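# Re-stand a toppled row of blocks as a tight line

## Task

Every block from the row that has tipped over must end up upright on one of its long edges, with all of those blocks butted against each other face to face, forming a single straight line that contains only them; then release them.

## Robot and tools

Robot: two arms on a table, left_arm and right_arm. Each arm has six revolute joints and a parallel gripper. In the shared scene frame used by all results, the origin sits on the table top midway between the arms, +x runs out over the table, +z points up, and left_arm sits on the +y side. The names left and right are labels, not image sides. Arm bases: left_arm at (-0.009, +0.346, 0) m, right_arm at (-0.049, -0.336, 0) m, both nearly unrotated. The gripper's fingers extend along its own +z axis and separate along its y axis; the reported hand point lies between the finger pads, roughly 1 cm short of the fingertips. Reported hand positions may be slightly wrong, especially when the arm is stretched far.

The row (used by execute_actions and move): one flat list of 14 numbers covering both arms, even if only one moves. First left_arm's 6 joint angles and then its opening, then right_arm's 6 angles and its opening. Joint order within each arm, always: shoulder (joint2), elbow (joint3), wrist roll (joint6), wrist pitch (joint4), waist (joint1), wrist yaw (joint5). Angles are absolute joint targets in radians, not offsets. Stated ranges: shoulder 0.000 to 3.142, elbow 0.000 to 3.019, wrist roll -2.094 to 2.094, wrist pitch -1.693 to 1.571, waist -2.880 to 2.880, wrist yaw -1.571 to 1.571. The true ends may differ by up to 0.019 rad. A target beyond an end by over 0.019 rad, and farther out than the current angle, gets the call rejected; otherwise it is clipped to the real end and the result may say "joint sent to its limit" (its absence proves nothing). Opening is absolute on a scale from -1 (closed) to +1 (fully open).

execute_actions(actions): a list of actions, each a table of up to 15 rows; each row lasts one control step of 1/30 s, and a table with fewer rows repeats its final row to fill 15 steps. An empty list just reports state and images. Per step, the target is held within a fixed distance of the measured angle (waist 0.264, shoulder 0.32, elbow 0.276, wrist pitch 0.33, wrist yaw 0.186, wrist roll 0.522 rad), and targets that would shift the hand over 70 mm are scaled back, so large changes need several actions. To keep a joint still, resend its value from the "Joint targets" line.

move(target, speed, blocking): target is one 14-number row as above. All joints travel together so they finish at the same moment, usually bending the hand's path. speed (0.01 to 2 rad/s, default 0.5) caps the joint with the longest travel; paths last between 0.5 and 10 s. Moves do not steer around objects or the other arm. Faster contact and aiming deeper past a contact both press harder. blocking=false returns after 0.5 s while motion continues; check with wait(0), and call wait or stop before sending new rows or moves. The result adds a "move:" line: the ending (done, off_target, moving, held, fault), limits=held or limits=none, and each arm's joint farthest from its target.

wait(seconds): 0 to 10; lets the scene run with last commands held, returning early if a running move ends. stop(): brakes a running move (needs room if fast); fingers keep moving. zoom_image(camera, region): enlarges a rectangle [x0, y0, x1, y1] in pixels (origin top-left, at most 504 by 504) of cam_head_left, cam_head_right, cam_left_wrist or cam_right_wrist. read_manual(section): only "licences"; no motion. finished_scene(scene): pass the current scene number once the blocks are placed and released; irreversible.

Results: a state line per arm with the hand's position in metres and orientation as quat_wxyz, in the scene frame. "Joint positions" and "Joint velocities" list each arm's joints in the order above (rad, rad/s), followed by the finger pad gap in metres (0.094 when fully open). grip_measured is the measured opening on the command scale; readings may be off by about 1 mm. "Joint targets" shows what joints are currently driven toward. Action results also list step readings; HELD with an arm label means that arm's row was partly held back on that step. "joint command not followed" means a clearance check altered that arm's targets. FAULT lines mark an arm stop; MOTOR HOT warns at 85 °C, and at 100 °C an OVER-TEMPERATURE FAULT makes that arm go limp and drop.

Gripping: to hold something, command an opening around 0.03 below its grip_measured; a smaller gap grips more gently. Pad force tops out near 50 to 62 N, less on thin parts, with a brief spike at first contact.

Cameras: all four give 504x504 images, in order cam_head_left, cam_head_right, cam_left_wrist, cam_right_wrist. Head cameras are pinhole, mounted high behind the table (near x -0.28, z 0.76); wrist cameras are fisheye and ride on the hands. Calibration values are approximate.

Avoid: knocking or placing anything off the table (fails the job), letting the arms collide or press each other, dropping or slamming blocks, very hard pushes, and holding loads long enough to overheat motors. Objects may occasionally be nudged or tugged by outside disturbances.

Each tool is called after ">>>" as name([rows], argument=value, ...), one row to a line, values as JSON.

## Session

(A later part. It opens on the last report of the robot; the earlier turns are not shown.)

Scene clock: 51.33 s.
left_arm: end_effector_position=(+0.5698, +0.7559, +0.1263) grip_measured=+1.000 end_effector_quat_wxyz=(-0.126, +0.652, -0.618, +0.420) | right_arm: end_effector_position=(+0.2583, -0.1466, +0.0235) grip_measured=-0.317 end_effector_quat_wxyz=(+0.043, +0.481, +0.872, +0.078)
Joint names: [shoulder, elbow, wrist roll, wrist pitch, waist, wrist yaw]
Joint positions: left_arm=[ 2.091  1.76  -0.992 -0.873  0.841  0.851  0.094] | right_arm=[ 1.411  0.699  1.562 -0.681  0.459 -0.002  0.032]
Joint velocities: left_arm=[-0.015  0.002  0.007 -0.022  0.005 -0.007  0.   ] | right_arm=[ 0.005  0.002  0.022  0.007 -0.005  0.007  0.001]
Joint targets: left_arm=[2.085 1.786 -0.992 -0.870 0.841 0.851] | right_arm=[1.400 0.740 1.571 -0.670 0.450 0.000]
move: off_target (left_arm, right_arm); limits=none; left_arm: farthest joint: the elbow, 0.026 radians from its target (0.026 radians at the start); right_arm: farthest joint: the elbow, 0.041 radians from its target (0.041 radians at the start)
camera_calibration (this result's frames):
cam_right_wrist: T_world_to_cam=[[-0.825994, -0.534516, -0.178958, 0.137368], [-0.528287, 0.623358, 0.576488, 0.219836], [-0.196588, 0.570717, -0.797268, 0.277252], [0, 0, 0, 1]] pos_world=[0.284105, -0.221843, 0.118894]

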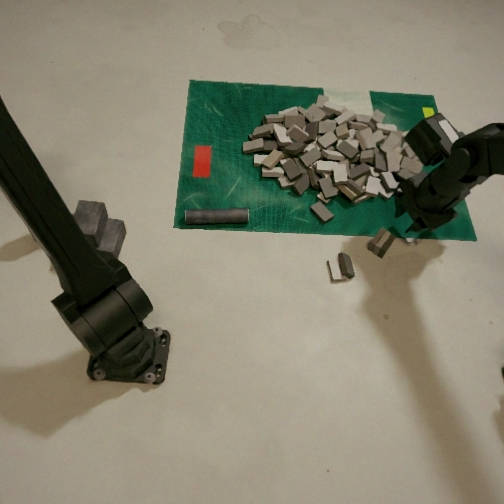

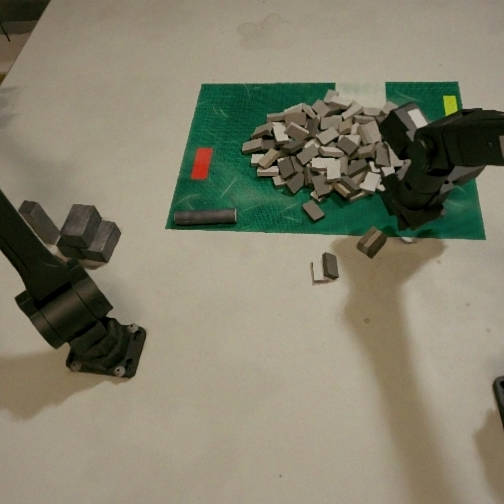

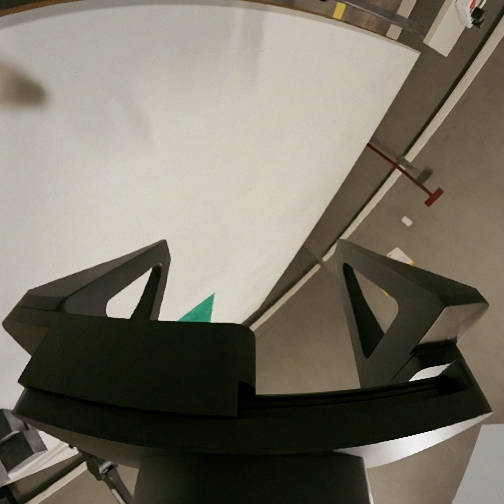

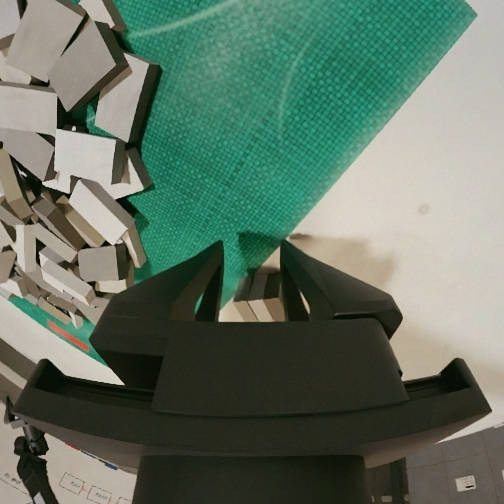

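>>> move(target=[2.085,1.786,-0.992,-0.87,0.841,0.851,1,1.25,0.9,1.571,-1.15,0.3,0,0.6])

>>> zoom_image(camera="cam_head_left", region=[310, 210, 430, 300])

>>> zoom_image(camera="cam_head_right", region=[295, 210, 415, 300])

Scene clock: 54.23 s.
left_arm: end_effector_position=(+0.5698, +0.7559, +0.1263) grip_measured=+1.000 end_effector_quat_wxyz=(-0.126, +0.652, -0.618, +0.420) | right_arm: end_effector_position=(+0.2534, -0.2072, +0.1188) grip_measured=+0.597 end_effector_quat_wxyz=(+0.009, +0.547, +0.837, +0.015)
Joint names: [shoulder, elbow, wrist roll, wrist pitch, waist, wrist yaw]
Joint positions: left_arm=[ 2.091  1.76  -0.992 -0.873  0.841  0.851  0.094] | right_arm=[ 1.252  0.857  1.563 -1.141  0.31  -0.002  0.075]
Joint velocities: left_arm=[ 0.005 -0.007  0.007  0.027 -0.015  0.051  0.   ] | right_arm=[-0.005 -0.002  0.051 -0.007 -0.005 -0.051  0.   ]
Joint targets: left_arm=[2.085 1.786 -0.992 -0.870 0.841 0.851] | right_arm=[1.250 0.900 1.571 -1.150 0.300 -0.000]
move: off_target (left_arm, right_arm); limits=none; left_arm: farthest joint: the elbow, 0.026 radians from its target (0.026 radians at the start); right_arm: farthest joint: the elbow, 0.043 radians from its target (0.201 radians at the start)
camera_calibration (this result's frames):
cam_right_wrist: T_world_to_cam=[[-0.910787, -0.411225, -0.036895, 0.148131], [-0.352527, 0.72803, 0.587959, 0.175902], [-0.214923, 0.548512, -0.808049, 0.38814], [0, 0, 0, 1]] pos_world=[0.280346, -0.280046, 0.215678]

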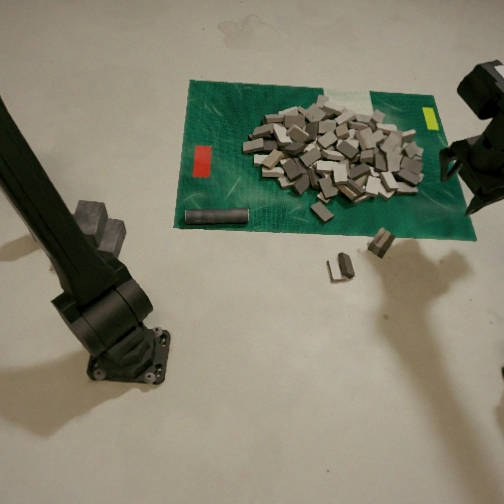

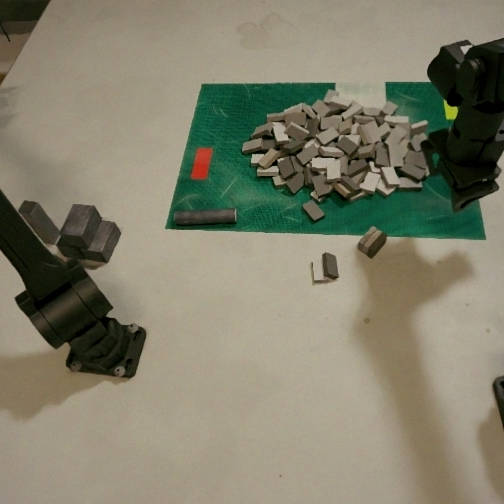

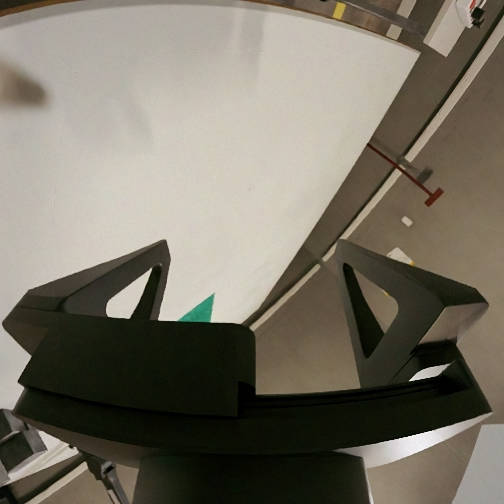

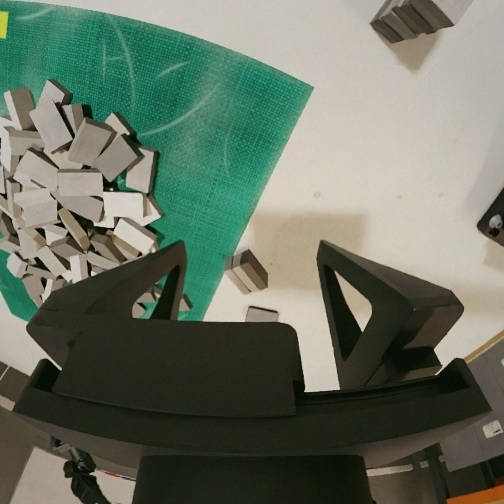

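Region (310, 210, 430, 300) of cam_head_left's 504x504 image, scaled by 4.200, with more detail than that image has; it fills the top 378 rows of this view, and the rest is white.

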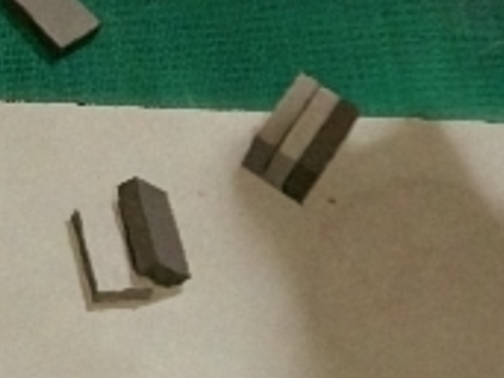

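Region (295, 210, 415, 300) of cam_head_right's 504x504 image, scaled by 4.200, with more detail than that image has; it fills the top 378 rows of this view, and the rest is white.

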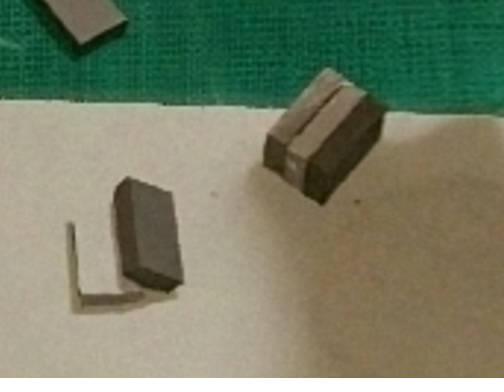

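>>> move(target=[2.085,1.786,-0.992,-0.87,0.841,0.851,1,1.4,0.98,-0.85,-1.1,0.84,0,0.6], speed=1.2)

>>> move(target=[2.085,1.786,-0.992,-0.87,0.841,0.851,1,1.52,0.868,-0.85,-0.925,0.84,0,0.6], speed=0.3)

Scene clock: 59.07 s.
left_arm: end_effector_position=(+0.5698, +0.7559, +0.1263) grip_measured=+1.000 end_effector_quat_wxyz=(-0.126, +0.652, -0.618, +0.420) | right_arm: end_effector_position=(+0.1699, -0.0457, +0.1028) grip_measured=+0.597 end_effector_quat_wxyz=(-0.005, +0.773, -0.635, -0.001)
Joint names: [shoulder, elbow, wrist roll, wrist pitch, waist, wrist yaw]
Joint positions: left_arm=[ 2.091  1.76  -0.992 -0.873  0.841  0.851  0.094] | right_arm=[ 1.383  0.931 -0.841 -1.11   0.832 -0.002  0.075]
Joint velocities: left_arm=[-0.024  0.007  0.051 -0.002 -0.005 -0.051  0.   ] | right_arm=[-0.015  0.002 -0.051 -0.017 -0.005  0.022 -0.   ]
Joint targets: left_arm=[2.085 1.786 -0.992 -0.870 0.841 0.851] | right_arm=[1.400 0.980 -0.850 -1.100 0.840 -0.000]
move: off_target (left_arm, right_arm); limits=none; left_arm: farthest joint: the elbow, 0.026 radians from its target (0.026 radians at the start); right_arm: farthest joint: the elbow, 0.049 radians from its target (0.123 radians at the start)
camera_calibration (this result's frames):
cam_right_wrist: T_world_to_cam=[[0.97843, 0.206548, 0.00348464, -0.158953], [0.166207, -0.797126, 0.580487, -0.118809], [0.122676, -0.567386, -0.814262, 0.160937], [0, 0, 0, 1]] pos_world=[0.155528, 0.029439, 0.200566]

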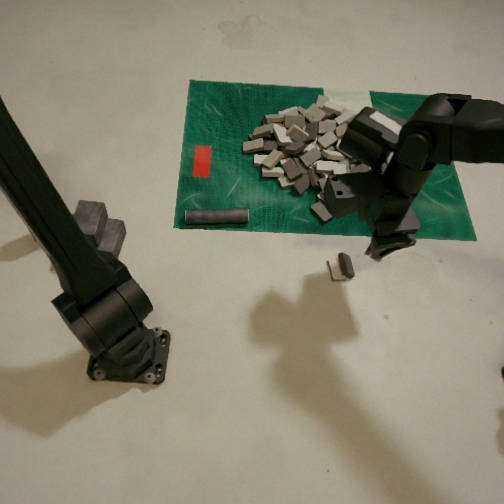

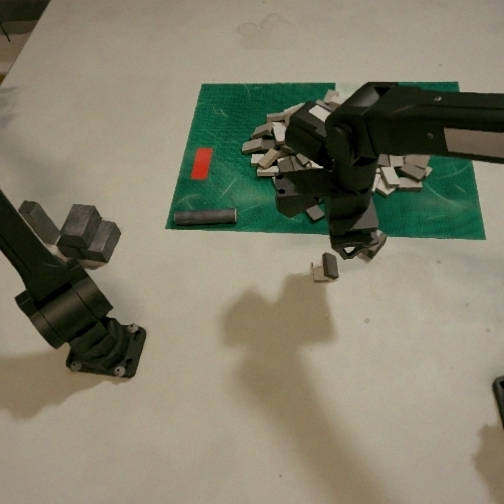

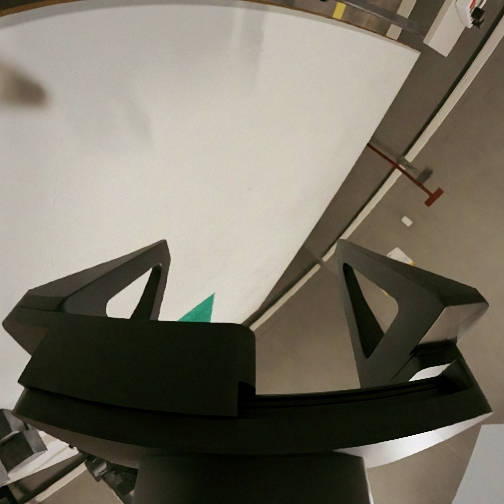

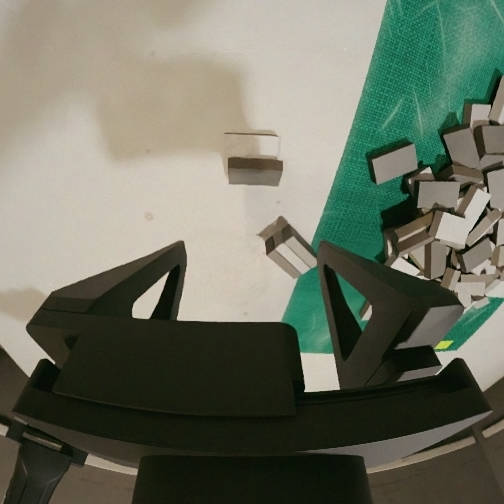

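Scene clock: 60.13 s.
left_arm: end_effector_position=(+0.5698, +0.7559, +0.1263) grip_measured=+1.000 end_effector_quat_wxyz=(-0.126, +0.652, -0.618, +0.420) | right_arm: end_effector_position=(+0.1744, -0.0396, +0.0385) grip_measured=+0.597 end_effector_quat_wxyz=(+0.002, +0.773, -0.634, -0.001)
Joint names: [shoulder, elbow, wrist roll, wrist pitch, waist, wrist yaw]
Joint positions: left_arm=[ 2.091  1.76  -0.992 -0.873  0.841  0.851  0.094] | right_arm=[ 1.509  0.869 -0.842 -0.935  0.832 -0.002  0.075]
Joint velocities: left_arm=[ 0.005  0.002  0.022 -0.022 -0.005 -0.081  0.   ] | right_arm=[ 0.015  0.002 -0.022  0.007  0.015  0.066 -0.001]
Joint targets: left_arm=[2.085 1.786 -0.992 -0.870 0.841 0.851] | right_arm=[1.520 0.868 -0.850 -0.925 0.840 0.000]
move: off_target (left_arm); limits=none; left_arm: farthest joint: the elbow, 0.026 radians from its target (0.026 radians at the start); right_arm: farthest joint: the shoulder, 0.011 radians from its target (0.137 radians at the start)
camera_calibration (this result's frames):
cam_right_wrist: T_world_to_cam=[[0.978255, 0.207271, -0.00743544, -0.163967], [0.171903, -0.790228, 0.588208, -0.0784508], [0.116043, -0.576696, -0.808675, 0.112071], [0, 0, 0, 1]] pos_world=[0.160882, 0.0366225, 0.135555]

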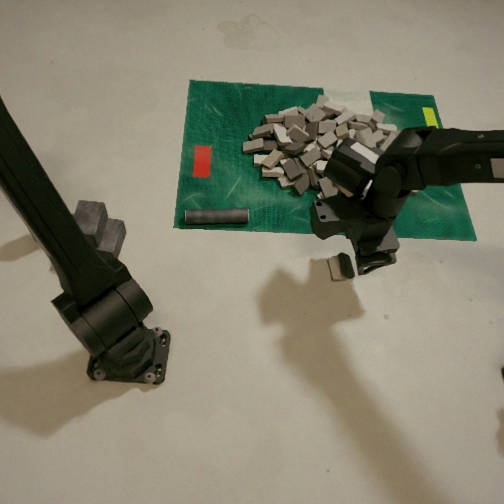

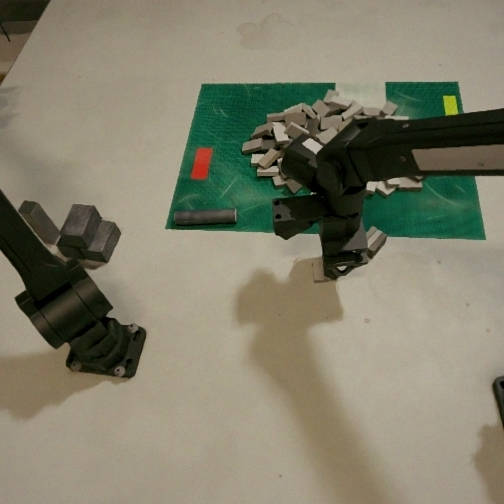

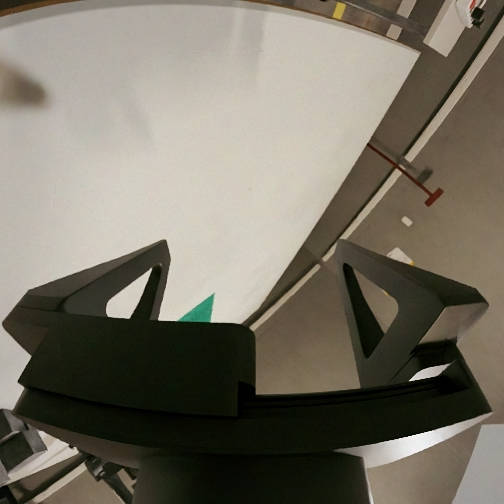

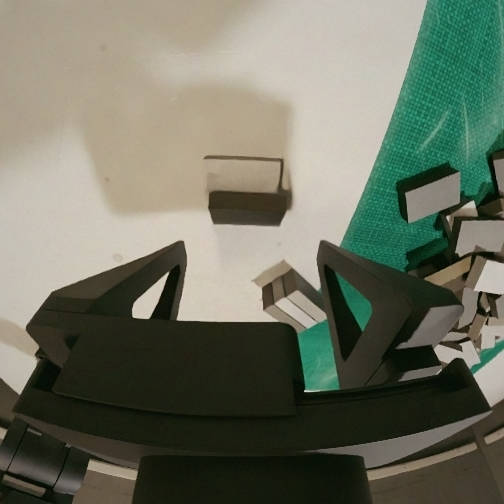

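>>> move(target=[2.085,1.786,-0.992,-0.87,0.841,0.851,1,1.573,0.836,-0.85,-0.84,0.84,0,0.4], speed=0.15)

Scene clock: 62.83 s.
left_arm: end_effector_position=(+0.5698, +0.7559, +0.1263) grip_measured=+1.000 end_effector_quat_wxyz=(-0.126, +0.652, -0.618, +0.420) | right_arm: end_effector_position=(+0.1750, -0.0389, +0.0125) grip_measured=+0.403 end_effector_quat_wxyz=(-0.000, +0.773, -0.634, -0.001)
Joint names: [shoulder, elbow, wrist roll, wrist pitch, waist, wrist yaw]
Joint positions: left_arm=[ 2.091  1.76  -0.992 -0.873  0.841  0.851  0.094] | right_arm=[ 1.558  0.838 -0.842 -0.85   0.832 -0.002  0.066]
Joint velocities: left_arm=[-0.005 -0.002  0.022  0.027 -0.015 -0.095  0.   ] | right_arm=[ 0.005  0.017  0.11   0.012  0.005 -0.007 -0.001]
Joint targets: left_arm=[2.085 1.786 -0.992 -0.870 0.841 0.851] | right_arm=[1.573 0.836 -0.850 -0.840 0.840 -0.000]
move: off_target (left_arm); limits=none; left_arm: farthest joint: the elbow, 0.026 radians from its target (0.026 radians at the start); right_arm: farthest joint: the shoulder, 0.015 radians from its target (0.064 radians at the start)
camera_calibration (this result's frames):
cam_right_wrist: T_world_to_cam=[[0.978273, 0.207295, -0.0031225, -0.164894], [0.169885, -0.792911, 0.585176, -0.0623614], [0.118828, -0.572993, -0.8109, 0.0910337], [0, 0, 0, 1]] pos_world=[0.161088, 0.0368964, 0.109797]

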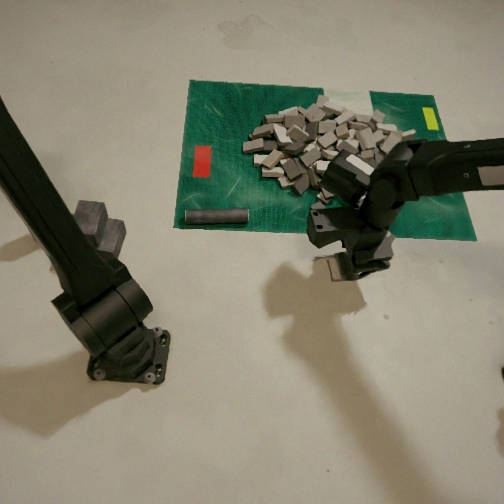

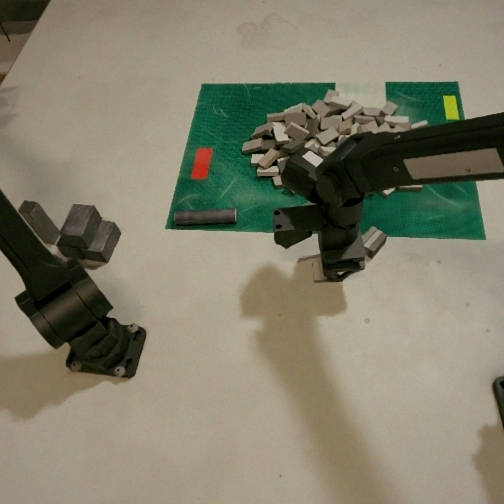

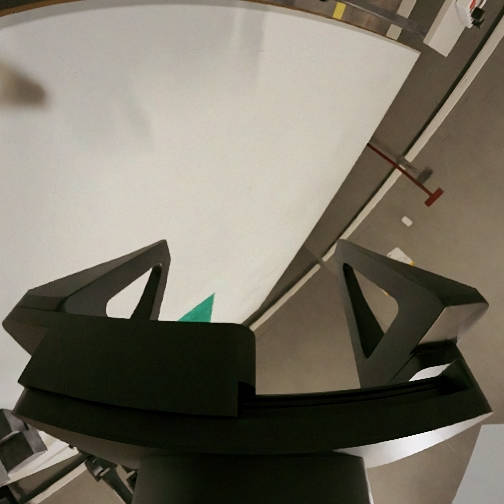

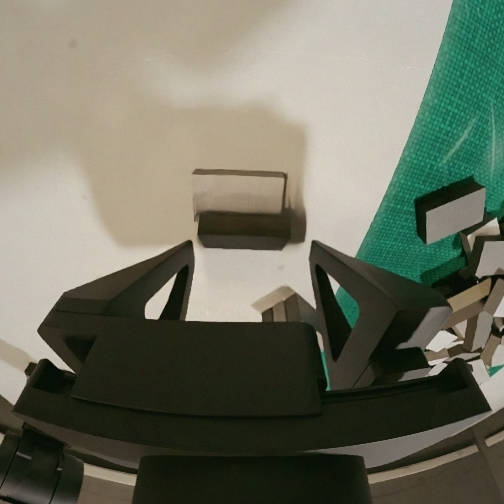

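>>> execute_actions([
  [[2.085,1.786,-0.992,-0.87,0.841,0.851,1,1.585,0.836,-0.85,-0.82,0.856,0,0.4]],
  [[2.085,1.786,-0.992,-0.87,0.841,0.851,1,1.585,0.836,-0.85,-0.82,0.856,0,0.1]],
  [[2.085,1.786,-0.992,-0.87,0.841,0.851,1,1.585,0.836,-0.85,-0.82,0.856,0,-0.1]],
])

>>> zoom_image(camera="cam_right_wrist", region=[130, 160, 380, 330])

Scene clock: 65.73 s.
left_arm: end_effector_position=(+0.5698, +0.7559, +0.1263) grip_measured=+1.000 end_effector_quat_wxyz=(-0.126, +0.652, -0.618, +0.420) | right_arm: end_effector_position=(+0.1733, -0.0327, +0.0094) grip_measured=-0.068 end_effector_quat_wxyz=(-0.006, +0.778, -0.629, -0.001)
Joint names: [shoulder, elbow, wrist roll, wrist pitch, waist, wrist yaw]
Joint positions: left_arm=[ 2.091  1.76  -0.992 -0.873  0.841  0.851  0.094] | right_arm=[ 1.567  0.838 -0.842 -0.83   0.845 -0.002  0.044]
Joint velocities: left_arm=[-0.005  0.007  0.037  0.002 -0.005  0.007  0.   ] | right_arm=[-0.005 -0.002  0.051 -0.007 -0.015  0.007 -0.001]
Joint targets: left_arm=[2.085 1.786 -0.992 -0.870 0.841 0.851] | right_arm=[1.585 0.836 -0.850 -0.820 0.856 -0.000]
Step readings (joint positions; steps 1 to 15: 1st action; 16 to 30: 2nd action; 31 to 45: 3rd action):
0: left_arm=[2.091 1.760 -0.992 -0.873 0.841 0.851] | right_arm=[1.558 0.838 -0.842 -0.850 0.832 -0.002]
1: left_arm=[2.091 1.760 -0.992 -0.873 0.841 0.851] | right_arm=[1.558 0.838 -0.842 -0.847 0.832 -0.002]
2: left_arm=[2.091 1.760 -0.992 -0.873 0.841 0.851] | right_arm=[1.559 0.838 -0.842 -0.842 0.834 -0.002]
4: left_arm=[2.091 1.760 -0.992 -0.873 0.841 0.851] | right_arm=[1.562 0.838 -0.842 -0.833 0.839 -0.002]
8: left_arm=[2.091 1.760 -0.992 -0.873 0.841 0.851] | right_arm=[1.566 0.838 -0.842 -0.830 0.845 -0.002]
15: left_arm=[2.091 1.760 -0.992 -0.873 0.841 0.851] | right_arm=[1.567 0.838 -0.842 -0.830 0.845 -0.002]
16: left_arm=[2.091 1.760 -0.992 -0.873 0.841 0.851] | right_arm=[1.567 0.838 -0.842 -0.830 0.845 -0.002]
17: left_arm=[2.091 1.760 -0.992 -0.873 0.841 0.851] | right_arm=[1.567 0.838 -0.842 -0.830 0.845 -0.002]
19: left_arm=[2.091 1.760 -0.992 -0.873 0.841 0.851] | right_arm=[1.567 0.838 -0.842 -0.830 0.845 -0.002]
23: left_arm=[2.091 1.760 -0.992 -0.873 0.841 0.851] | right_arm=[1.567 0.838 -0.842 -0.830 0.845 -0.002]
30: left_arm=[2.091 1.760 -0.992 -0.873 0.841 0.851] | right_arm=[1.567 0.838 -0.842 -0.830 0.845 -0.002]
31: left_arm=[2.091 1.760 -0.992 -0.873 0.841 0.851] | right_arm=[1.567 0.838 -0.842 -0.830 0.845 -0.002]
32: left_arm=[2.091 1.760 -0.992 -0.873 0.841 0.851] | right_arm=[1.567 0.838 -0.842 -0.830 0.845 -0.002]
34: left_arm=[2.091 1.760 -0.992 -0.873 0.841 0.851] | right_arm=[1.567 0.838 -0.842 -0.830 0.845 -0.002]
38: left_arm=[2.091 1.760 -0.992 -0.873 0.841 0.851] | right_arm=[1.567 0.838 -0.842 -0.830 0.845 -0.002]
45: Joint positions above
camera_calibration (this result's frames):
cam_right_wrist: T_world_to_cam=[[0.97524, 0.221066, 0.0060455, -0.163662], [0.176815, -0.795862, 0.579086, -0.0565688], [0.132828, -0.563679, -0.815244, 0.0902516], [0, 0, 0, 1]] pos_world=[0.157624, 0.0420321, 0.107325]

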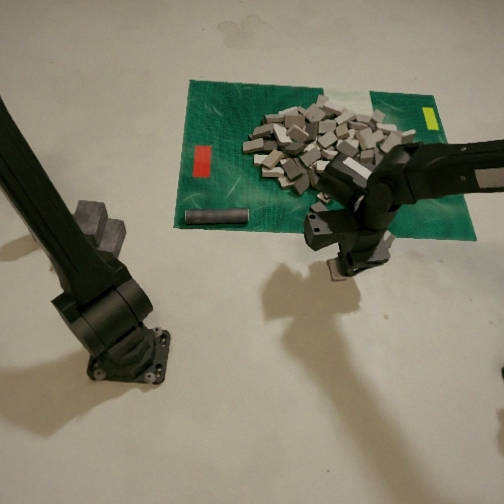

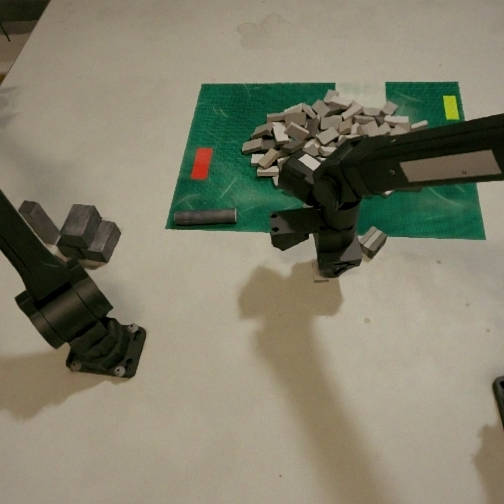

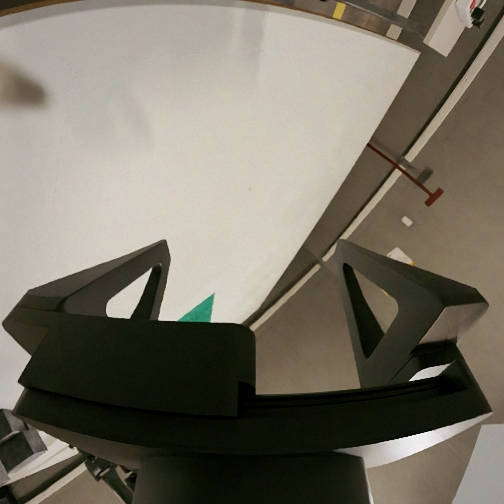

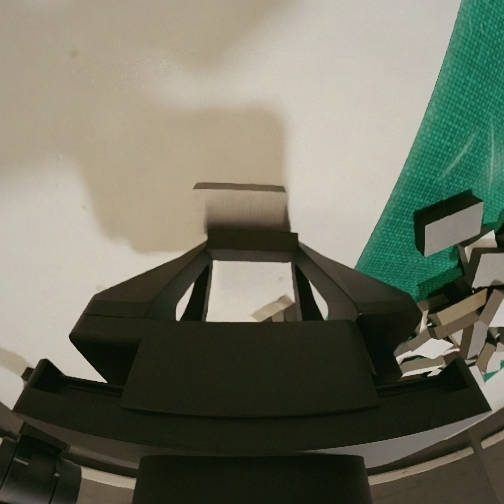

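Region (130, 160, 380, 330) of cam_right_wrist's 504x504 image, scaled by 2.016, with more detail than that image has; it fills the top 343 rows of this view, and the rest is white.

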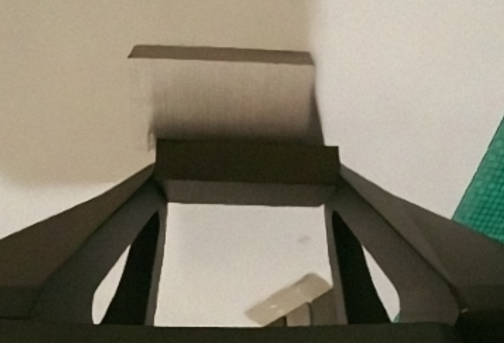

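>>> move(target=[2.085,1.786,-0.992,-0.87,0.841,0.851,1,1.45,0.9,-0.85,-0.95,0.856,0,-0.1], speed=0.3)

>>> move(target=[2.085,1.786,-0.992,-0.87,0.841,0.851,1,1.2,0.12,0,0.57,0.58,0,-0.1], speed=0.8)

>>> zoom_image(camera="cam_head_left", region=[320, 190, 480, 310])

Scene clock: 69.50 s.
left_arm: end_effector_position=(+0.5698, +0.7559, +0.1263) grip_measured=+1.000 end_effector_quat_wxyz=(-0.126, +0.652, -0.618, +0.420) | right_arm: end_effector_position=(+0.1694, -0.0380, +0.0552) grip_measured=-0.068 end_effector_quat_wxyz=(-0.018, +0.777, -0.629, -0.002)
Joint names: [shoulder, elbow, wrist roll, wrist pitch, waist, wrist yaw]
Joint positions: left_arm=[ 2.091  1.76  -0.992 -0.873  0.841  0.851  0.094] | right_arm=[ 1.452  0.858 -0.842 -0.941  0.845 -0.002  0.044]
Joint velocities: left_arm=[ 0.015 -0.007  0.022  0.002 -0.005  0.066  0.   ] | right_arm=[-0.005  0.002  0.066  0.002 -0.005 -0.066 -0.   ]
Joint targets: left_arm=[2.085 1.786 -0.992 -0.870 0.841 0.851] | right_arm=[1.450 0.900 -0.850 -0.950 0.856 0.000]
move: off_target (left_arm, right_arm); limits=none; left_arm: farthest joint: the elbow, 0.026 radians from its target (0.026 radians at the start); right_arm: farthest joint: the elbow, 0.042 radians from its target (0.062 radians at the start)
camera_calibration (this result's frames):
cam_right_wrist: T_world_to_cam=[[0.975042, 0.220795, 0.0232998, -0.159945], [0.169077, -0.806448, 0.566617, -0.0850122], [0.143896, -0.548536, -0.823652, 0.124299], [0, 0, 0, 1]] pos_world=[0.15244, 0.0349396, 0.154275]

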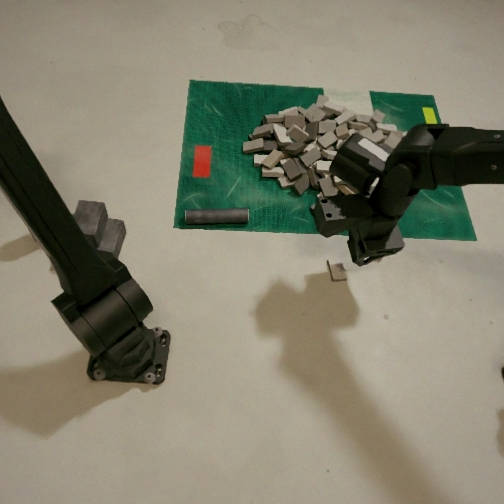

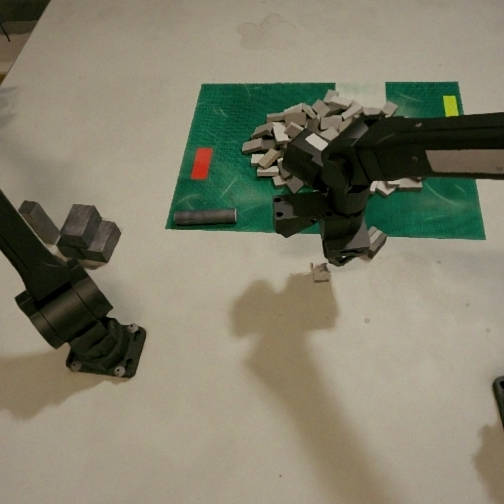

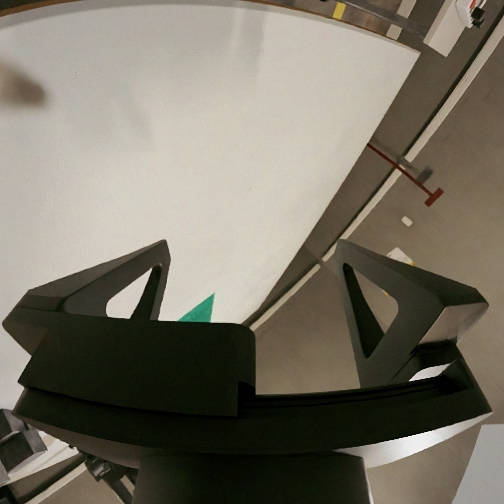

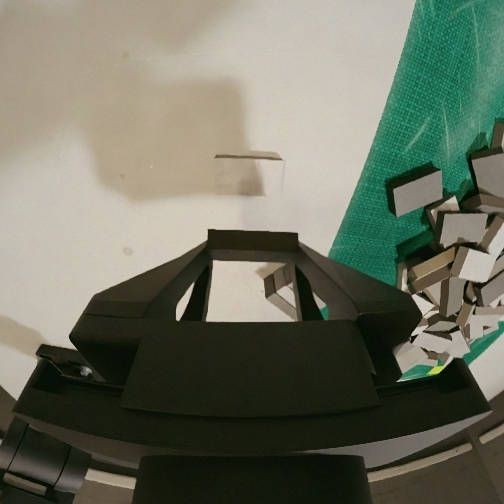

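Scene clock: 72.20 s.
left_arm: end_effector_position=(+0.5698, +0.7559, +0.1263) grip_measured=+1.000 end_effector_quat_wxyz=(-0.126, +0.652, -0.618, +0.420) | right_arm: end_effector_position=(+0.2121, -0.1228, +0.0414) grip_measured=-0.068 end_effector_quat_wxyz=(+0.462, -0.297, +0.819, +0.164)
Joint names: [shoulder, elbow, wrist roll, wrist pitch, waist, wrist yaw]
Joint positions: left_arm=[ 2.091  1.76  -0.992 -0.873  0.841  0.851  0.094] | right_arm=[ 1.212  0.116 -0.009  0.549  0.592 -0.002  0.044]
Joint velocities: left_arm=[-0.015 -0.022 -0.007  0.002 -0.005  0.022  0.   ] | right_arm=[-0.005 -0.012 -0.051  0.012 -0.024  0.037 -0.   ]
Joint targets: left_arm=[2.085 1.786 -0.992 -0.870 0.841 0.851] | right_arm=[1.200 0.120 0.000 0.570 0.580 0.000]
move: off_target (left_arm, right_arm); limits=none; left_arm: farthest joint: the elbow, 0.026 radians from its target (0.026 radians at the start); right_arm: farthest joint: the wrist pitch, 0.021 radians from its target (1.511 radians at the start)
camera_calibration (this result's frames):
cam_right_wrist: T_world_to_cam=[[0.644764, -0.76422, 0.0157181, -0.233083], [-0.700986, -0.599362, -0.386502, 0.0965889], [0.304794, 0.238184, -0.922155, 0.126803], [0, 0, 0, 1]] pos_world=[0.179342, -0.150437, 0.157928]

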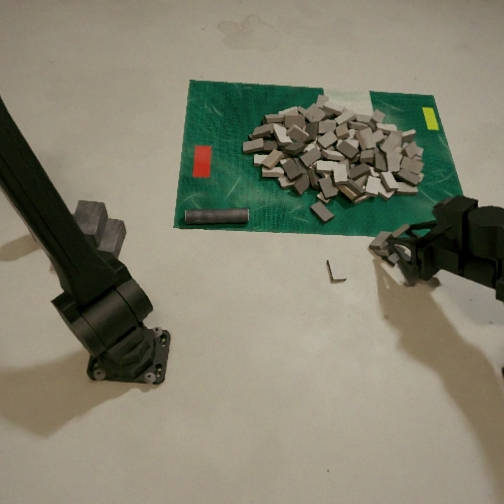

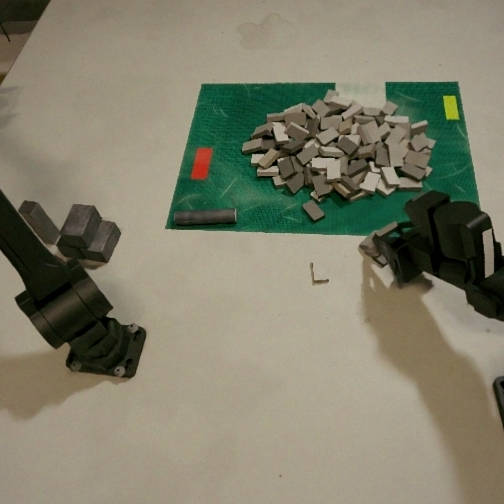

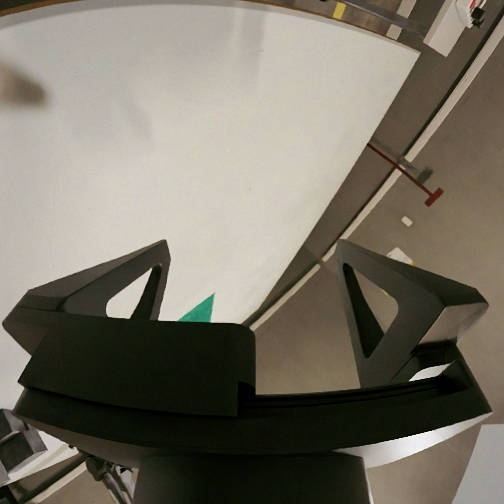

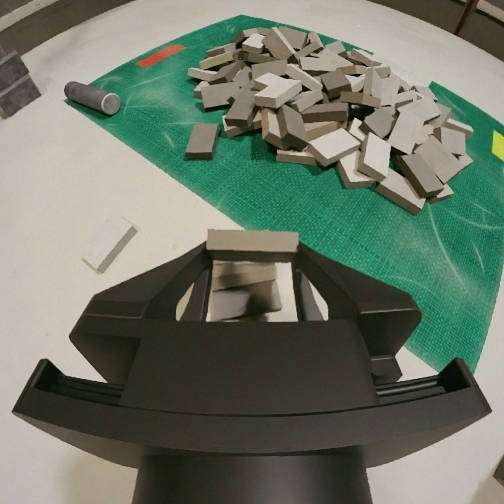

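Region (320, 190, 480, 310) of cam_head_left's 504x504 image, scaled by 3.150, with more detail than that image has; it fills the top 378 rows of this view, and the rest is white.

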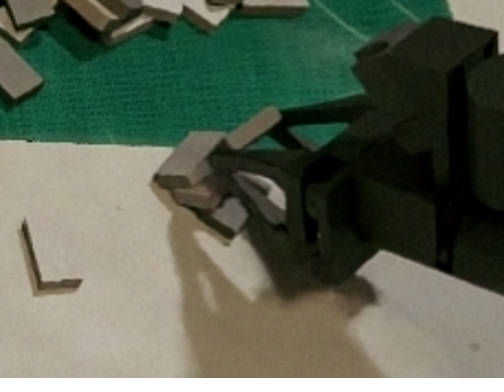

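>>> move(target=[2.085,1.786,-0.992,-0.87,0.841,0.851,1,1.2,0.12,0,0.57,0.25,0,-0.1])

>>> zoom_image(camera="cam_head_left", region=[340, 190, 500, 310])

Scene clock: 74.47 s.
left_arm: end_effector_position=(+0.5698, +0.7559, +0.1263) grip_measured=+1.000 end_effector_quat_wxyz=(-0.126, +0.652, -0.618, +0.420) | right_arm: end_effector_position=(+0.2678, -0.2203, +0.0414) grip_measured=-0.068 end_effector_quat_wxyz=(+0.483, -0.156, +0.857, +0.084)
Joint names: [shoulder, elbow, wrist roll, wrist pitch, waist, wrist yaw]
Joint positions: left_arm=[ 2.091  1.76  -0.992 -0.873  0.841  0.851  0.094] | right_arm=[ 1.212  0.116 -0.008  0.549  0.258 -0.001  0.044]
Joint velocities: left_arm=[-0.005 -0.012  0.022 -0.007  0.005 -0.007  0.   ] | right_arm=[-0.005 -0.002  0.037 -0.007  0.005 -0.007 -0.   ]
Joint targets: left_arm=[2.085 1.786 -0.992 -0.870 0.841 0.851] | right_arm=[1.200 0.120 -0.000 0.570 0.250 0.000]
move: off_target (left_arm, right_arm); limits=none; left_arm: farthest joint: the elbow, 0.026 radians from its target (0.026 radians at the start); right_arm: farthest joint: the wrist pitch, 0.021 radians from its target (0.021 radians at the start)
camera_calibration (this result's frames):
cam_right_wrist: T_world_to_cam=[[0.357464, -0.933799, 0.0154626, -0.303942], [-0.859178, -0.335299, -0.386506, 0.177693], [0.366103, 0.124877, -0.922157, 0.0916851], [0, 0, 0, 1]] pos_world=[0.227752, -0.23569, 0.157927]

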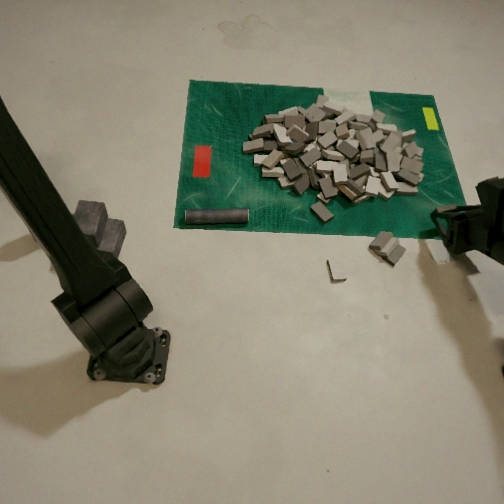

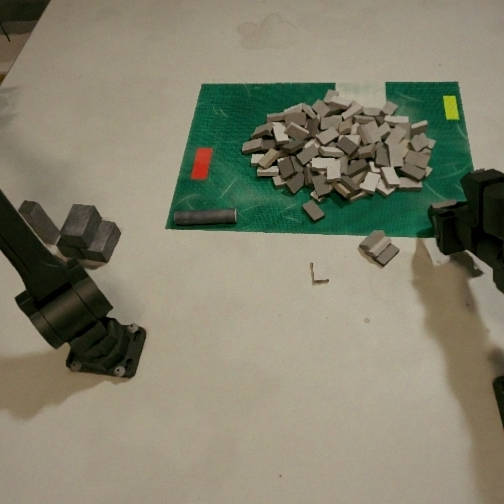

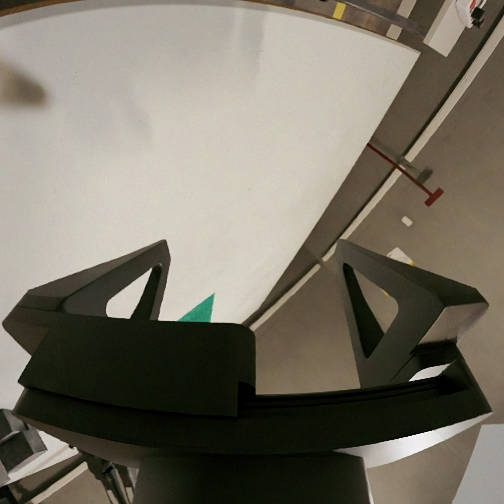

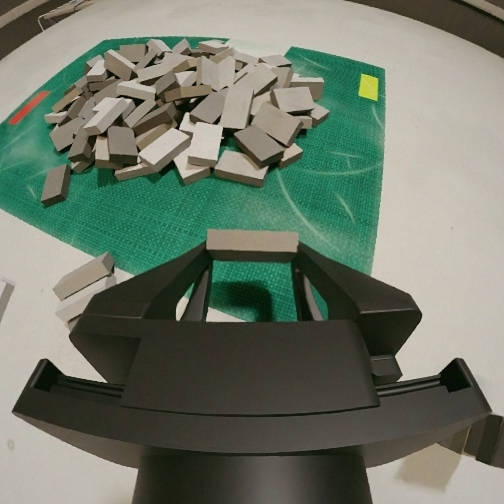

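Region (340, 190, 500, 310) of cam_head_left's 504x504 image, scaled by 3.150, with more detail than that image has; it fills the top 378 rows of this view, and the rest is white.

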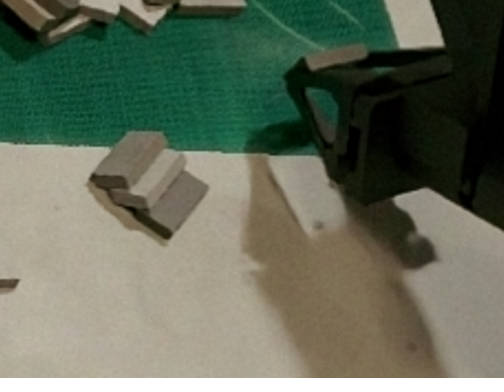

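>>> move(target=[2.085,1.786,-0.992,-0.87,0.841,0.851,1,1.2,0.12,0,0.57,0.8,0,-0.1])

>>> move(target=[2.085,1.786,-0.992,-0.87,0.841,0.851,1,1.36,0.10,0,0.68,0.8,0,-0.1], speed=0.15)

>>> zoom_image(camera="cam_head_left", region=[300, 200, 460, 320])

Scene clock: 77.43 s.
left_arm: end_effector_position=(+0.5698, +0.7559, +0.1263) grip_measured=+1.000 end_effector_quat_wxyz=(-0.126, +0.652, -0.618, +0.420) | right_arm: end_effector_position=(+0.1645, -0.0752, +0.0414) grip_measured=-0.068 end_effector_quat_wxyz=(+0.443, -0.377, +0.786, +0.209)
Joint names: [shoulder, elbow, wrist roll, wrist pitch, waist, wrist yaw]
Joint positions: left_arm=[ 2.091  1.76  -0.992 -0.873  0.841  0.851  0.094] | right_arm=[ 1.212  0.116 -0.008  0.549  0.792 -0.001  0.044]
Joint velocities: left_arm=[ 0.005  0.007 -0.022  0.017 -0.005 -0.066  0.   ] | right_arm=[-0.005 -0.017 -0.022  0.012 -0.005 -0.095 -0.001]
Joint targets: left_arm=[2.085 1.786 -0.992 -0.870 0.841 0.851] | right_arm=[1.200 0.120 -0.000 0.570 0.800 -0.000]
move: off_target (left_arm, right_arm); limits=none; left_arm: farthest joint: the elbow, 0.026 radians from its target (0.026 radians at the start); right_arm: farthest joint: the wrist pitch, 0.021 radians from its target (0.021 radians at the start)
camera_calibration (this result's frames):
cam_right_wrist: T_world_to_cam=[[0.783261, -0.621501, 0.0154626, -0.178067], [-0.568576, -0.726178, -0.386506, 0.0604051], [0.251442, 0.293943, -0.922157, 0.142955], [0, 0, 0, 1]] pos_world=[0.137873, -0.108825, 0.157927]

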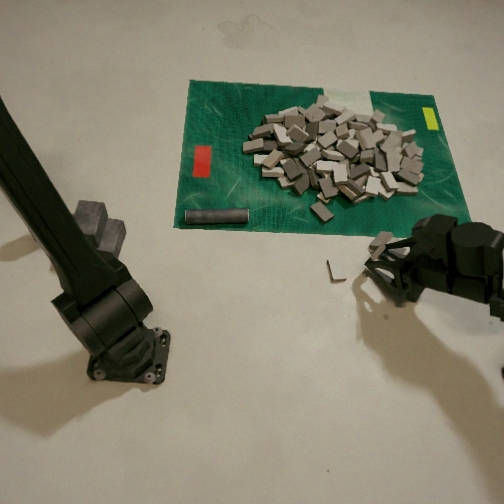

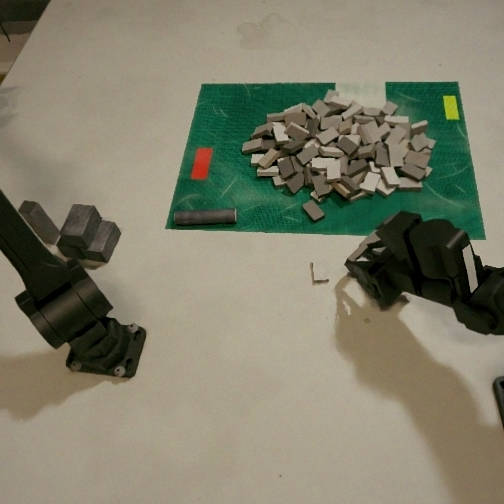

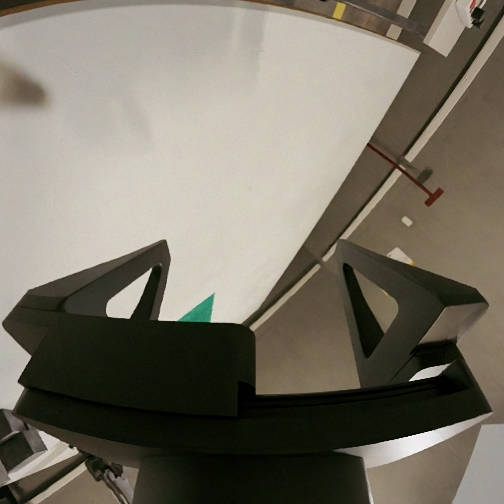

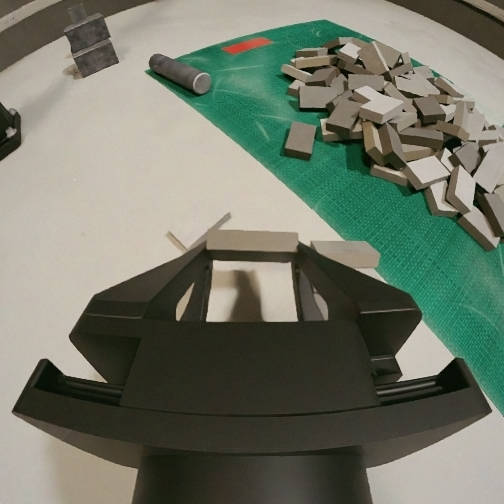

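Scene clock: 78.80 s.
left_arm: end_effector_position=(+0.5698, +0.7559, +0.1263) grip_measured=+1.000 end_effector_quat_wxyz=(-0.126, +0.652, -0.618, +0.420) | right_arm: end_effector_position=(+0.1600, -0.0807, +0.0149) grip_measured=-0.068 end_effector_quat_wxyz=(+0.425, -0.382, +0.796, +0.200)
Joint names: [shoulder, elbow, wrist roll, wrist pitch, waist, wrist yaw]
Joint positions: left_arm=[ 2.091  1.76  -0.992 -0.873  0.841  0.851  0.094] | right_arm=[ 1.353  0.101 -0.008  0.659  0.792 -0.001  0.044]
Joint velocities: left_arm=[ 0.005  0.012  0.007 -0.007  0.005 -0.066  0.   ] | right_arm=[-0.015 -0.012 -0.022 -0.002  0.005  0.007  0.   ]
Joint targets: left_arm=[2.085 1.786 -0.992 -0.870 0.841 0.851] | right_arm=[1.360 0.100 0.000 0.680 0.800 -0.000]
move: off_target (left_arm, right_arm); limits=none; left_arm: farthest joint: the elbow, 0.026 radians from its target (0.026 radians at the start); right_arm: farthest joint: the wrist pitch, 0.021 radians from its target (0.131 radians at the start)
camera_calibration (this result's frames):
cam_right_wrist: T_world_to_cam=[[0.783699, -0.620963, 0.0148299, -0.17758], [-0.579145, -0.739135, -0.343905, 0.0436778], [0.224514, 0.260929, -0.938887, 0.123176], [0, 0, 0, 1]] pos_world=[0.13681, -0.110127, 0.133303]

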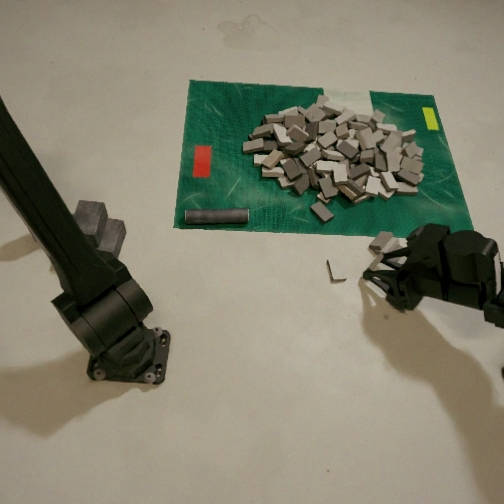

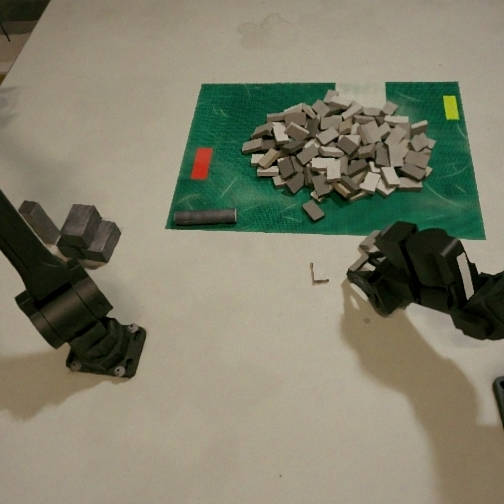

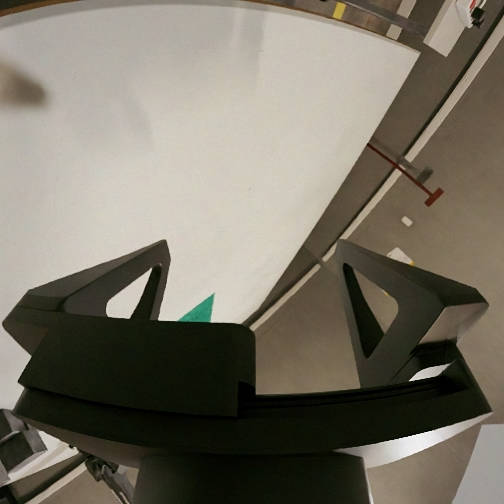

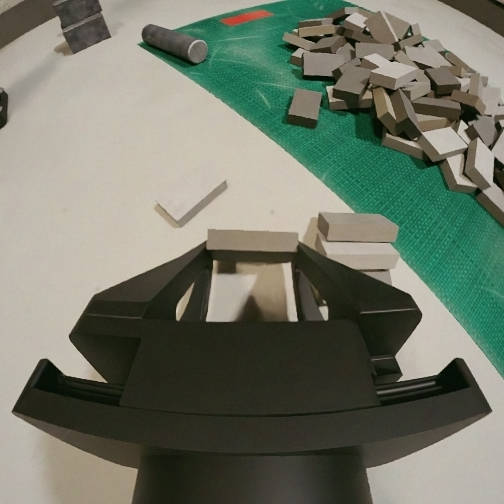

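Region (300, 200, 460, 320) of cam_head_left's 504x504 image, scaled by 3.150, with more detail than that image has; it fills the top 378 rows of this view, and the rest is white.

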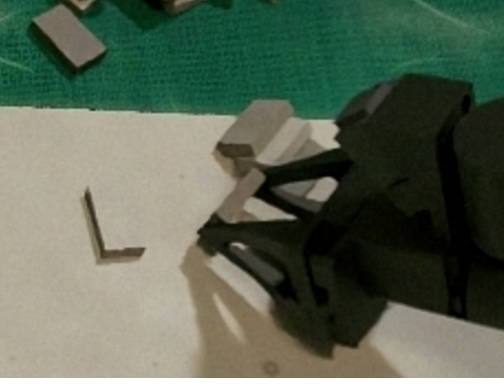

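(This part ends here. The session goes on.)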